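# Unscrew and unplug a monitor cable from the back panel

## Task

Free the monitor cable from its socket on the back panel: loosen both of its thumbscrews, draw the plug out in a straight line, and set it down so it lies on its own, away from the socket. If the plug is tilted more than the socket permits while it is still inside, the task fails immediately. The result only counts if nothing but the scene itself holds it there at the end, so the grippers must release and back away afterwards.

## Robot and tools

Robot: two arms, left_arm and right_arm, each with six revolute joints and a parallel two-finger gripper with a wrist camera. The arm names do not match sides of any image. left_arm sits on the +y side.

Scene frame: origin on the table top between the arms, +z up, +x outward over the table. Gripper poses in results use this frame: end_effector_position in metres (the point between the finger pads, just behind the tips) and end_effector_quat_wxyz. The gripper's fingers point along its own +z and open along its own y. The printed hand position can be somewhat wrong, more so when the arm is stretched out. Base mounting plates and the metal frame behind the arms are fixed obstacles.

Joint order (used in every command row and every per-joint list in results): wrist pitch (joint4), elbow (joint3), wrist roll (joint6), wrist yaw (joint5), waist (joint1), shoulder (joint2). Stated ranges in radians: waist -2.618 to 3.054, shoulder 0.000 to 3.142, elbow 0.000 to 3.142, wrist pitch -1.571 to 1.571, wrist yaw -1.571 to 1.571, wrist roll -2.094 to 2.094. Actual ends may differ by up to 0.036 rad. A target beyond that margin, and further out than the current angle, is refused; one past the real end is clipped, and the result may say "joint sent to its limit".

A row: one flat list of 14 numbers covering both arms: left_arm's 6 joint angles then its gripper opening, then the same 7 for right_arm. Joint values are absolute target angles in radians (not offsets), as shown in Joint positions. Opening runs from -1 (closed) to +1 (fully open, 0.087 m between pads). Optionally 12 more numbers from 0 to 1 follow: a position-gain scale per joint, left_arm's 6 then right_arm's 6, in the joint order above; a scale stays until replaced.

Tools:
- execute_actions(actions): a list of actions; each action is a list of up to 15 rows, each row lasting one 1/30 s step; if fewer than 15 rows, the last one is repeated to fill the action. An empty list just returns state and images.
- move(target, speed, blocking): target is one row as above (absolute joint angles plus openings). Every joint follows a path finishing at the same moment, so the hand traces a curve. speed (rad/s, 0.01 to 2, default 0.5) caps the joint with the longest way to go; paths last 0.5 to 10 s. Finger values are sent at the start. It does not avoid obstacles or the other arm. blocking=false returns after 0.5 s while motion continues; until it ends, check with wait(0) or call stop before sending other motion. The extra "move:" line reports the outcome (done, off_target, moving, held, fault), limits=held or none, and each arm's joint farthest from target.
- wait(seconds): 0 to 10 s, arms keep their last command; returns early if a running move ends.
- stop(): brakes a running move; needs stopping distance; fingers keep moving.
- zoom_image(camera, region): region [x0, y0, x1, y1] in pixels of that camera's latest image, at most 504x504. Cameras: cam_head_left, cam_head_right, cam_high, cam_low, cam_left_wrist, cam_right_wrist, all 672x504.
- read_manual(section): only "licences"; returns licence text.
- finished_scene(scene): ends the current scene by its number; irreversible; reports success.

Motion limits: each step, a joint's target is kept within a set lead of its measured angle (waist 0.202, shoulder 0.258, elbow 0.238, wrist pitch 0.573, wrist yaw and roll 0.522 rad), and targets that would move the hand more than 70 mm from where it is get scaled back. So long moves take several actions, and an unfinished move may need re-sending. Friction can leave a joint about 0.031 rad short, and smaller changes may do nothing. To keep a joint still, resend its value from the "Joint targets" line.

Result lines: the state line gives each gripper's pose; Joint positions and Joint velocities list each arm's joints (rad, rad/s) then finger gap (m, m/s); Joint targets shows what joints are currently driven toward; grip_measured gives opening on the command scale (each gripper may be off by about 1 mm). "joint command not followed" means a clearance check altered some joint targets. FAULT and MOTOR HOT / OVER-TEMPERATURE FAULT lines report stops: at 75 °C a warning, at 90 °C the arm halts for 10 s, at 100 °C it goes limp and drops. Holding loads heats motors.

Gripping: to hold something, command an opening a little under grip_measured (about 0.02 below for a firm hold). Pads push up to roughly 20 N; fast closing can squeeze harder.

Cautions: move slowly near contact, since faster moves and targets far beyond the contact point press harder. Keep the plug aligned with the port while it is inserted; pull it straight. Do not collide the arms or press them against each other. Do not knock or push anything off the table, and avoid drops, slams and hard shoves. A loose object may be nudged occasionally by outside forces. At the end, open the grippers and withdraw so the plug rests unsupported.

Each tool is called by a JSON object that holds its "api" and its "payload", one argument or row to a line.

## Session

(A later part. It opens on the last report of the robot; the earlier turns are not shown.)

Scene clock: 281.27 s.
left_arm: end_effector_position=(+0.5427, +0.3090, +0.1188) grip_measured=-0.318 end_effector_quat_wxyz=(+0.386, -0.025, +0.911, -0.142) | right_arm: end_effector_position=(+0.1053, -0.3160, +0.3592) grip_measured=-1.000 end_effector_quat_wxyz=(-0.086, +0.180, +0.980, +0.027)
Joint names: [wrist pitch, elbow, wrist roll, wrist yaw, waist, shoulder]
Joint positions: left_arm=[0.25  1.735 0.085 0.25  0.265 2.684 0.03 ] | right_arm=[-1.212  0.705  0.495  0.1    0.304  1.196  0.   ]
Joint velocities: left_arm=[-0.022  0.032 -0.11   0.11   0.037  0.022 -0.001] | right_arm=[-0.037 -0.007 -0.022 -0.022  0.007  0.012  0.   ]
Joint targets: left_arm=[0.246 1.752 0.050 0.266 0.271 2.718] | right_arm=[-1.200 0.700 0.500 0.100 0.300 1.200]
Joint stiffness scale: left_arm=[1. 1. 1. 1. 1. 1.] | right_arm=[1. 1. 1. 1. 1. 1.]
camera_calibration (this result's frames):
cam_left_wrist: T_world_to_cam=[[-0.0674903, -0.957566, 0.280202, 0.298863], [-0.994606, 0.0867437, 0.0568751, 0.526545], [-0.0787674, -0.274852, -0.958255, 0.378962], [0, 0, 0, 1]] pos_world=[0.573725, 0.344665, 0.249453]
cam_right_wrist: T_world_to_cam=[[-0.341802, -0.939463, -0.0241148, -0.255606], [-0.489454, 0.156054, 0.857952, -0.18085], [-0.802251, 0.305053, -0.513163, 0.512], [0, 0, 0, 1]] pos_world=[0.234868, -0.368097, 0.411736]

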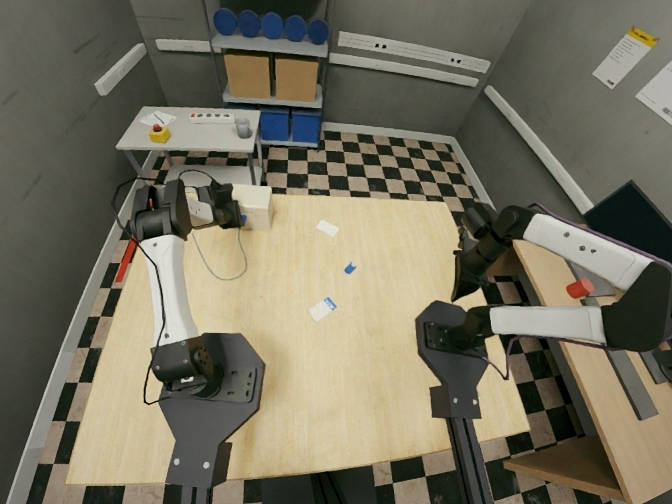

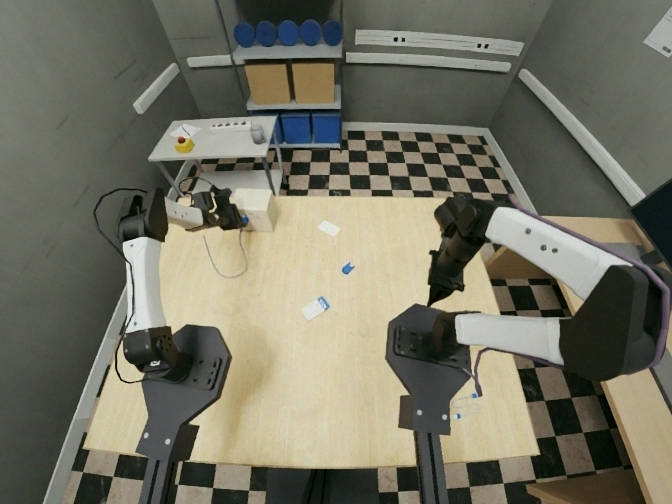

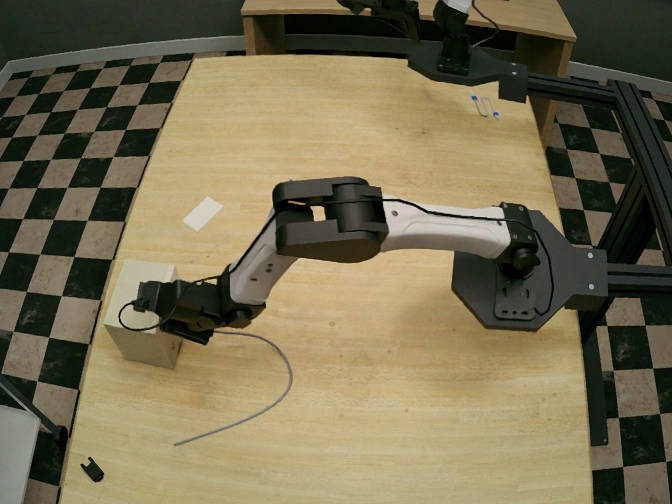

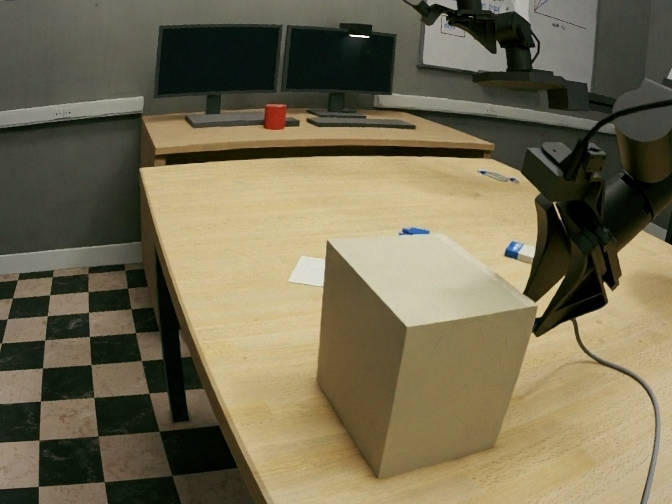

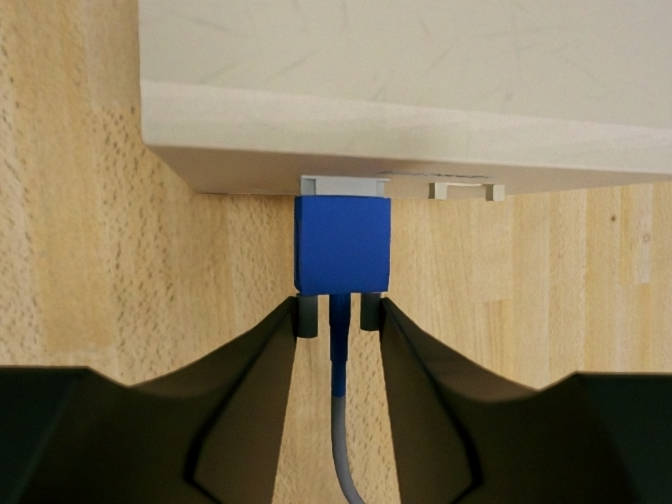

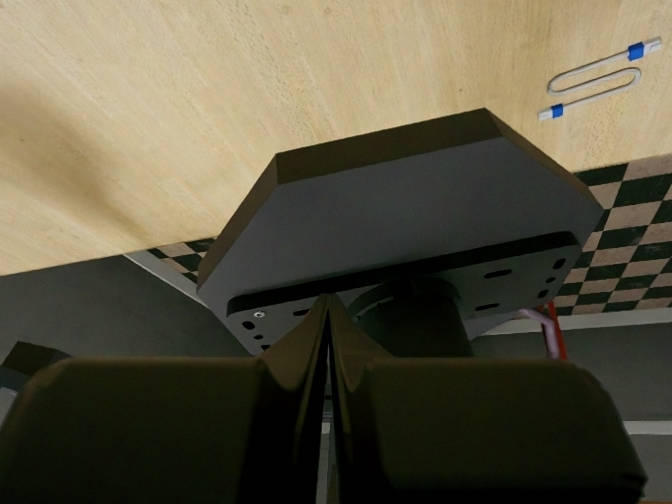

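{"api": "execute_actions", "payload": {
  "actions": [
    [[0.25,1.735,0.07,0.255,0.265,2.69,0.4,-1.2,0.7,0.5,0.1,0.3,1.2,-1]]
  ]
}}

{"api": "move", "payload": {
  "target": [0.349,1.655,0.223,-0.033,0.169,2.69,0.4,-1.2,0.7,0.5,0.1,0.3,1.2,-1],
  "speed": 0.5
}}

{"api": "zoom_image", "payload": {
  "camera": "cam_left_wrist",
  "region": [260,200,420,360]
}}

Scene clock: 282.20 s.
left_arm: end_effector_position=(+0.5430, +0.3090, +0.1193) grip_measured=+0.400 end_effector_quat_wxyz=(+0.385, -0.035, +0.910, -0.147) | right_arm: end_effector_position=(+0.1053, -0.3160, +0.3592) grip_measured=-1.000 end_effector_quat_wxyz=(-0.086, +0.180, +0.980, +0.027)
Joint names: [wrist pitch, elbow, wrist roll, wrist yaw, waist, shoulder]
Joint positions: left_arm=[0.25  1.736 0.064 0.256 0.267 2.684 0.061] | right_arm=[-1.212  0.705  0.495  0.1    0.304  1.196  0.   ]
Joint velocities: left_arm=[ 0.051 -0.002 -0.007 -0.022 -0.002  0.002 -0.   ] | right_arm=[ 0.051 -0.007 -0.022 -0.007  0.002  0.012  0.   ]
Joint targets: left_arm=[0.250 1.735 0.070 0.255 0.265 2.690] | right_arm=[-1.200 0.700 0.500 0.100 0.300 1.200]
Joint stiffness scale: left_arm=[1. 1. 1. 1. 1. 1.] | right_arm=[1. 1. 1. 1. 1. 1.]
camera_calibration (this result's frames):
cam_left_wrist: T_world_to_cam=[[-0.0543857, -0.95319, 0.297442, 0.288254], [-0.995495, 0.0749285, 0.0580966, 0.530867], [-0.077664, -0.292943, -0.952971, 0.383823], [0, 0, 0, 1]] pos_world=[0.573962, 0.347422, 0.249192]
cam_right_wrist: T_world_to_cam=[[-0.341802, -0.939463, -0.0241148, -0.255606], [-0.489454, 0.156054, 0.857952, -0.18085], [-0.802251, 0.305053, -0.513163, 0.512], [0, 0, 0, 1]] pos_world=[0.234868, -0.368097, 0.411736]

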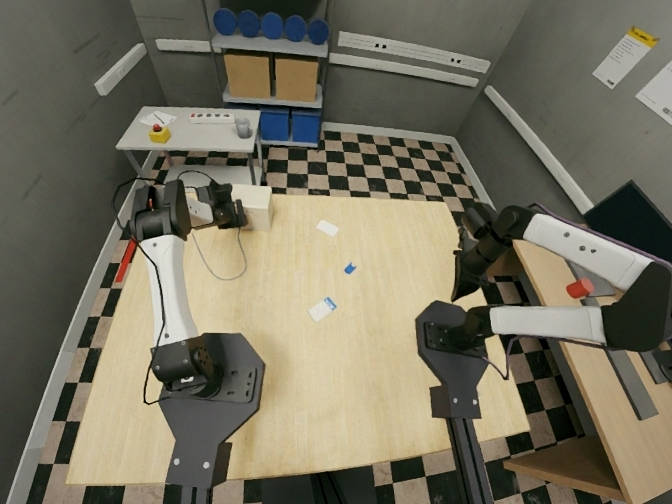

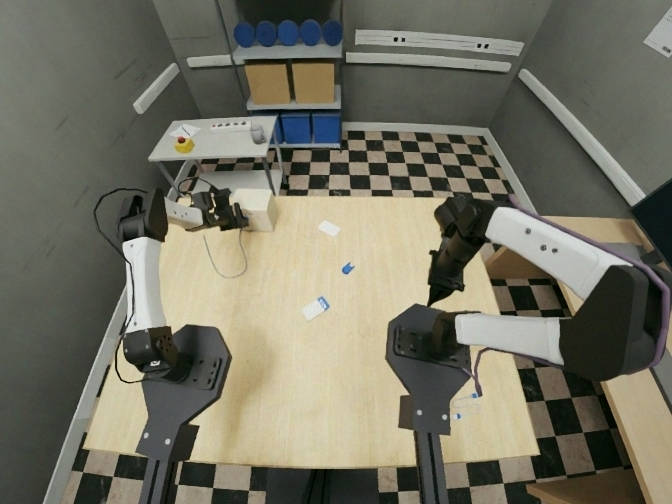

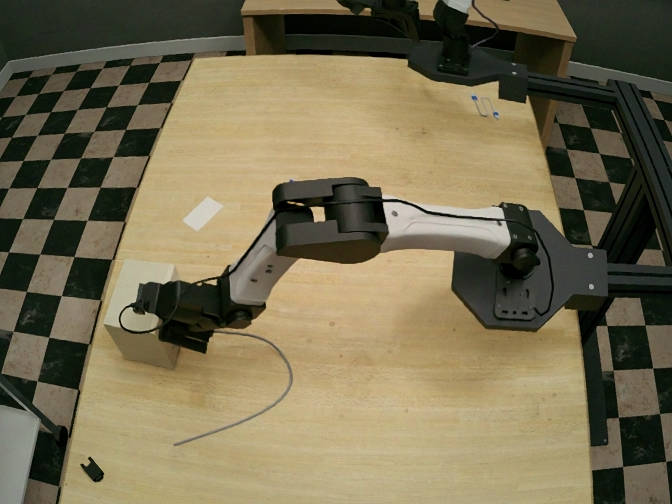

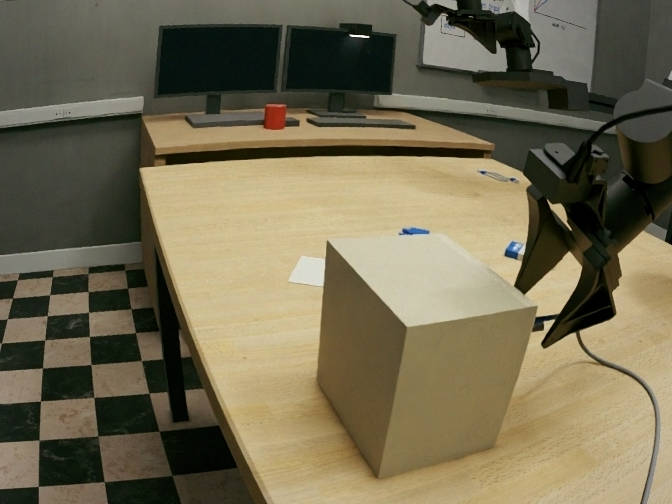

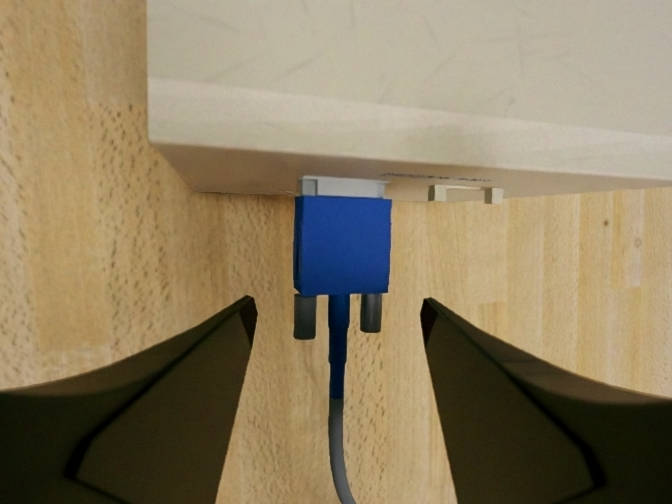

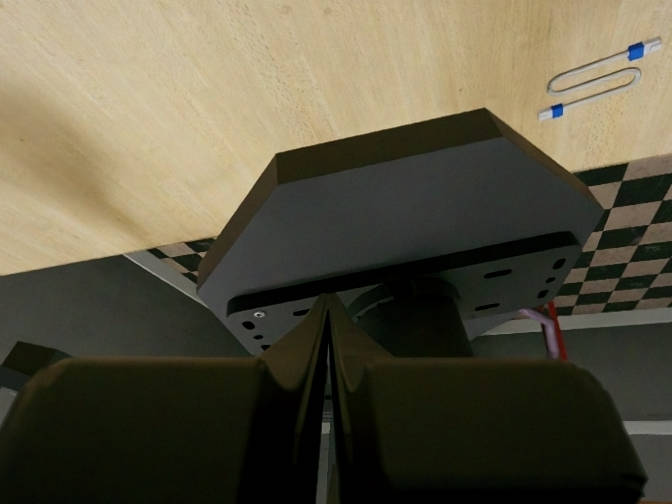

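Scene clock: 283.57 s.
left_arm: end_effector_position=(+0.5404, +0.3038, +0.1112) grip_measured=+0.400 end_effector_quat_wxyz=(+0.390, +0.025, +0.920, -0.012) | right_arm: end_effector_position=(+0.1053, -0.3160, +0.3592) grip_measured=-1.000 end_effector_quat_wxyz=(-0.086, +0.180, +0.980, +0.027)
Joint names: [wrist pitch, elbow, wrist roll, wrist yaw, waist, shoulder]
Joint positions: left_arm=[ 0.343  1.673  0.217 -0.021  0.172  2.684  0.061] | right_arm=[-1.212  0.705  0.495  0.1    0.304  1.196  0.   ]
Joint velocities: left_arm=[-0.007 -0.022 -0.051 -0.051 -0.007 -0.007 -0.001] | right_arm=[ 0.037  0.007  0.022  0.022 -0.002  0.012  0.   ]
Joint targets: left_arm=[0.349 1.655 0.223 -0.033 0.169 2.690] | right_arm=[-1.200 0.700 0.500 0.100 0.300 1.200]
Joint stiffness scale: left_arm=[1. 1. 1. 1. 1. 1.] | right_arm=[1. 1. 1. 1. 1. 1.]
move: done; limits=none; left_arm: farthest joint: the elbow, 0.018 radians from its target (0.081 radians at the start); right_arm: farthest joint: the wrist pitch, 0.012 radians from its target (0.012 radians at the start)
camera_calibration (this result's frames):
cam_left_wrist: T_world_to_cam=[[-0.0588672, -0.998253, 0.00507859, 0.334157], [-0.995937, 0.0590765, 0.0679658, 0.533091], [-0.0681471, -0.00105699, -0.997675, 0.285489], [0, 0, 0, 1]] pos_world=[0.570051, 0.302382, 0.246896]
cam_right_wrist: T_world_to_cam=[[-0.341802, -0.939463, -0.0241148, -0.255606], [-0.489454, 0.156054, 0.857952, -0.18085], [-0.802251, 0.305053, -0.513163, 0.512], [0, 0, 0, 1]] pos_world=[0.234868, -0.368097, 0.411736]

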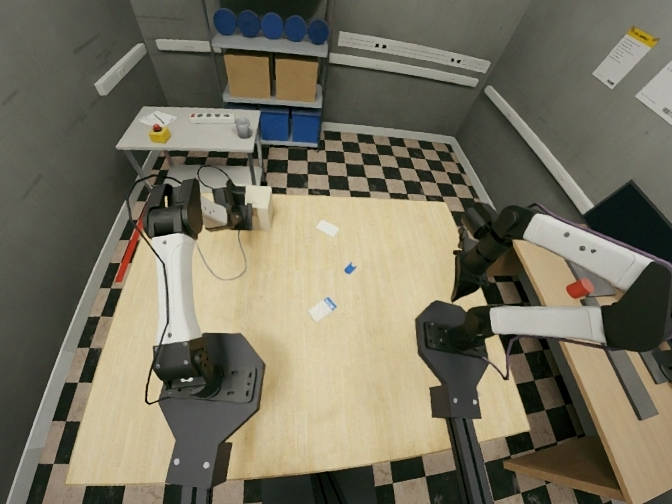

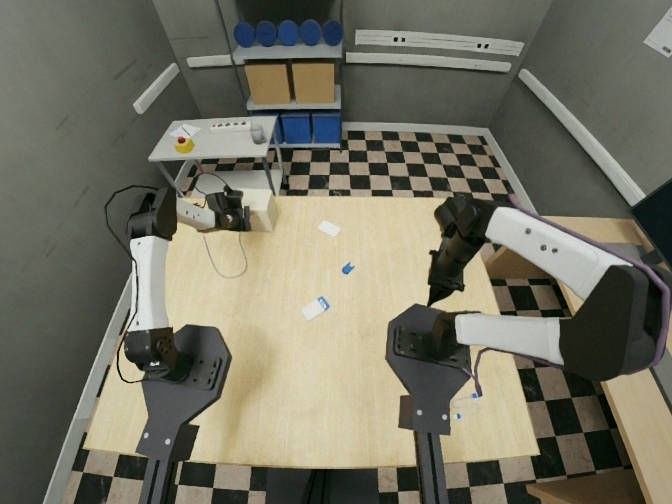

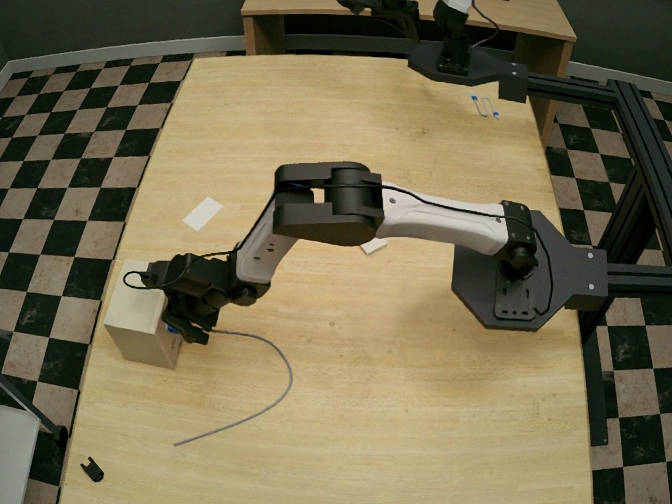

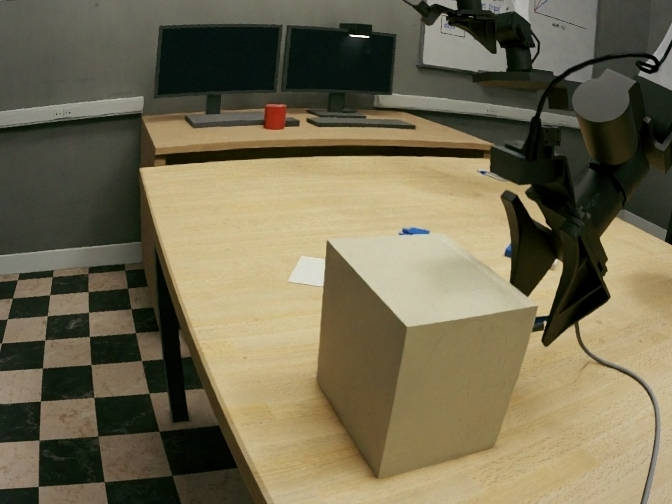

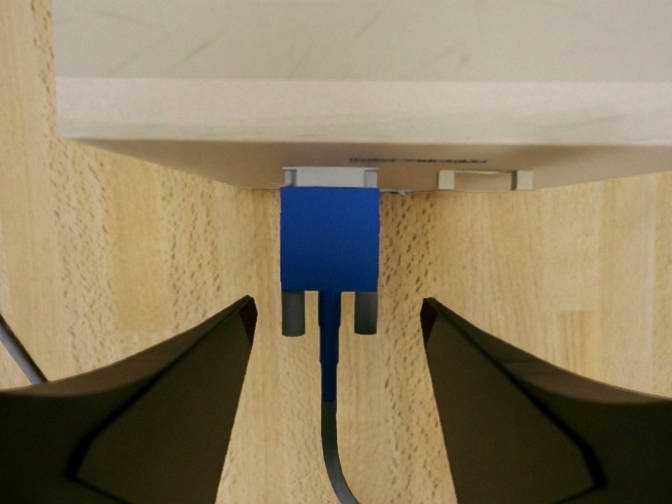

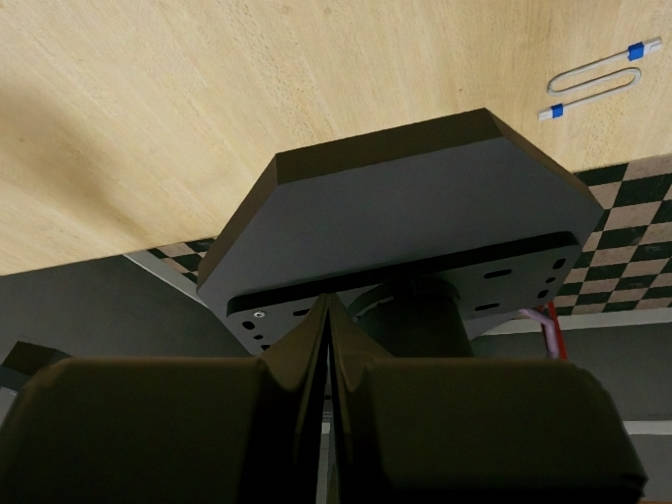

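Region (260, 200, 420, 360) of cam_left_wrist's 672x504 image, scaled by 3.150, with more detail than that image has.

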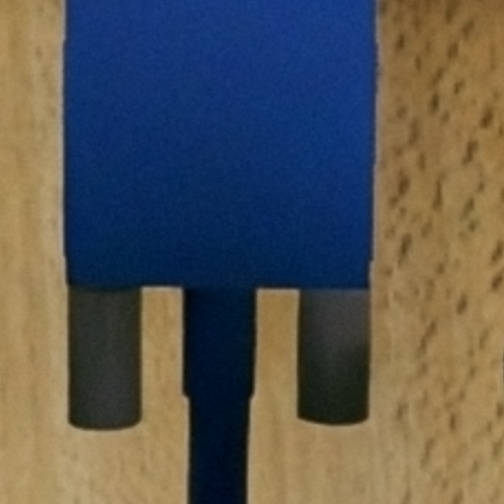

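{"api": "execute_actions", "payload": {
  "actions": [
    [[0.362,1.653,0.245,-0.066,0.158,2.70,0.4,-1.2,0.7,0.5,0.1,0.3,1.2,-1],[0.375,1.651,0.267,-0.099,0.148,2.705,0.4,-1.2,0.7,0.5,0.1,0.3,1.2,-1],[0.388,1.649,0.289,-0.133,0.137,2.71,0.4,-1.2,0.7,0.5,0.1,0.3,1.2,-1],[0.402,1.647,0.311,-0.166,0.126,2.715,0.4,-1.2,0.7,0.5,0.1,0.3,1.2,-1],[0.415,1.645,0.333,-0.199,0.115,2.72,0.4,-1.2,0.7,0.5,0.1,0.3,1.2,-1],[0.428,1.645,0.355,-0.232,0.105,2.727,0.4,-1.2,0.7,0.5,0.1,0.3,1.2,-1],[0.442,1.645,0.378,-0.266,0.094,2.734,0.4,-1.2,0.7,0.5,0.1,0.3,1.2,-1],[0.455,1.645,0.400,-0.299,0.084,2.741,0.4,-1.2,0.7,0.5,0.1,0.3,1.2,-1]],
    [[0.455,1.645,0.400,-0.299,0.084,2.741,0.3,-1.2,0.7,0.5,0.1,0.3,1.2,-1],[0.455,1.645,0.400,-0.299,0.084,2.741,0.2,-1.2,0.7,0.5,0.1,0.3,1.2,-1],[0.455,1.645,0.400,-0.299,0.084,2.741,0.1,-1.2,0.7,0.5,0.1,0.3,1.2,-1],[0.455,1.645,0.400,-0.299,0.084,2.741,0.0,-1.2,0.7,0.5,0.1,0.3,1.2,-1],[0.455,1.645,0.400,-0.299,0.084,2.741,-0.1,-1.2,0.7,0.5,0.1,0.3,1.2,-1],[0.455,1.645,0.400,-0.299,0.084,2.741,-0.17,-1.2,0.7,0.5,0.1,0.3,1.2,-1],[0.455,1.645,0.400,-0.299,0.084,2.741,-0.22,-1.2,0.7,0.5,0.1,0.3,1.2,-1]]
  ]
}}

Scene clock: 285.80 s.
left_arm: end_effector_position=(+0.5418, +0.3044, +0.1123) grip_measured=-0.220 end_effector_quat_wxyz=(+0.391, +0.083, +0.907, +0.131) | right_arm: end_effector_position=(+0.1053, -0.3160, +0.3592) grip_measured=-1.000 end_effector_quat_wxyz=(-0.086, +0.180, +0.980, +0.027)
Joint names: [wrist pitch, elbow, wrist roll, wrist yaw, waist, shoulder]
Joint positions: left_arm=[ 0.456  1.663  0.396 -0.3    0.083  2.724  0.034] | right_arm=[-1.212  0.705  0.495  0.1    0.304  1.196  0.   ]
Joint velocities: left_arm=[ 0.066 -0.017 -0.007  0.051  0.002  0.002 -0.   ] | right_arm=[ 0.022 -0.002 -0.022 -0.037 -0.022  0.017  0.   ]
Joint targets: left_arm=[0.455 1.645 0.400 -0.299 0.084 2.741] | right_arm=[-1.200 0.700 0.500 0.100 0.300 1.200]
Joint stiffness scale: left_arm=[1. 1. 1. 1. 1. 1.] | right_arm=[1. 1. 1. 1. 1. 1.]
camera_calibration (this result's frames):
cam_left_wrist: T_world_to_cam=[[-0.0519272, -0.952213, -0.300988, 0.351366], [-0.997502, 0.0350001, 0.0613643, 0.543281], [-0.0478973, 0.303422, -0.951652, 0.17786], [0, 0, 0, 1]] pos_world=[0.568688, 0.261594, 0.241679]
cam_right_wrist: T_world_to_cam=[[-0.341802, -0.939463, -0.0241148, -0.255606], [-0.489454, 0.156054, 0.857952, -0.18085], [-0.802251, 0.305053, -0.513163, 0.512], [0, 0, 0, 1]] pos_world=[0.234868, -0.368097, 0.411736]

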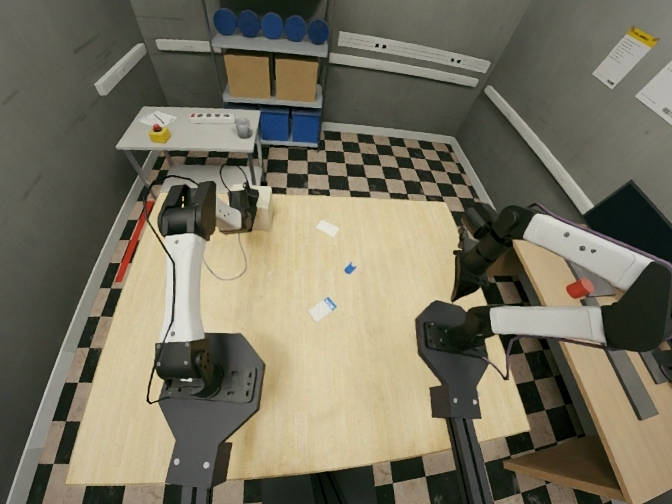

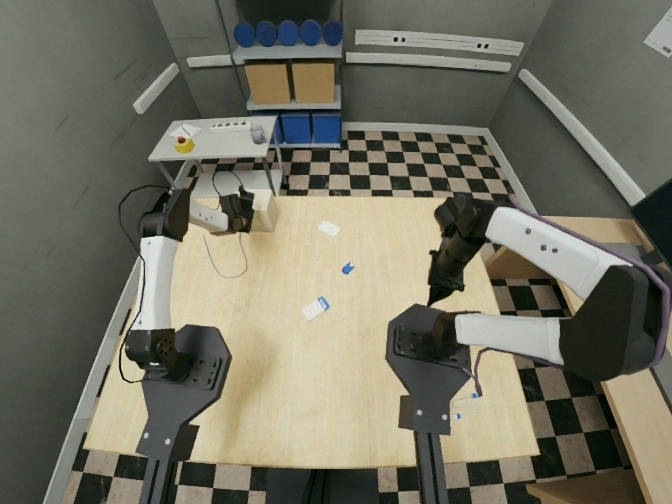

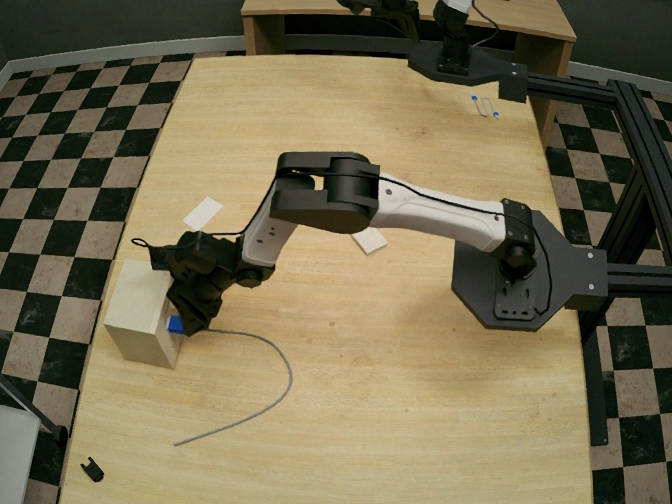

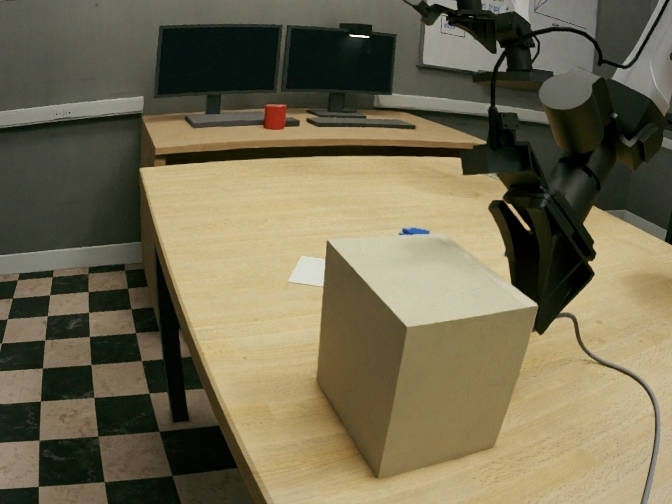

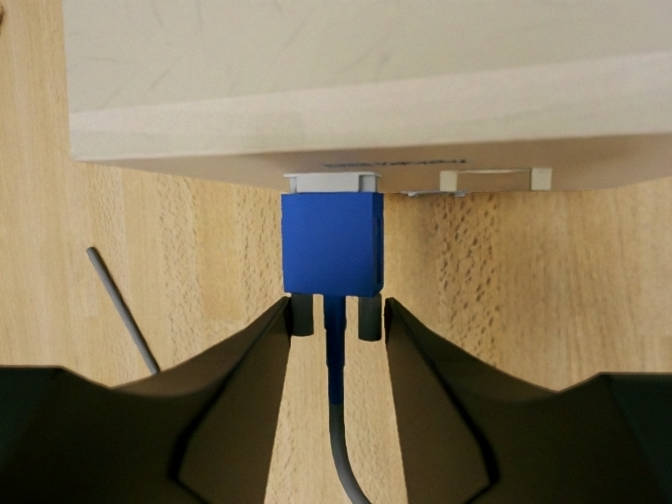

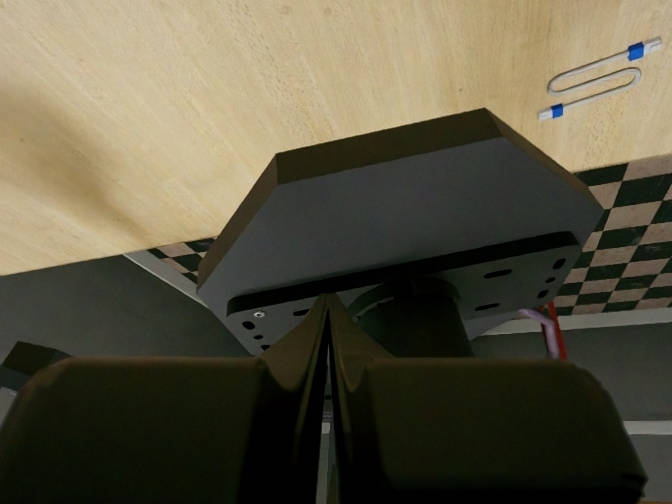

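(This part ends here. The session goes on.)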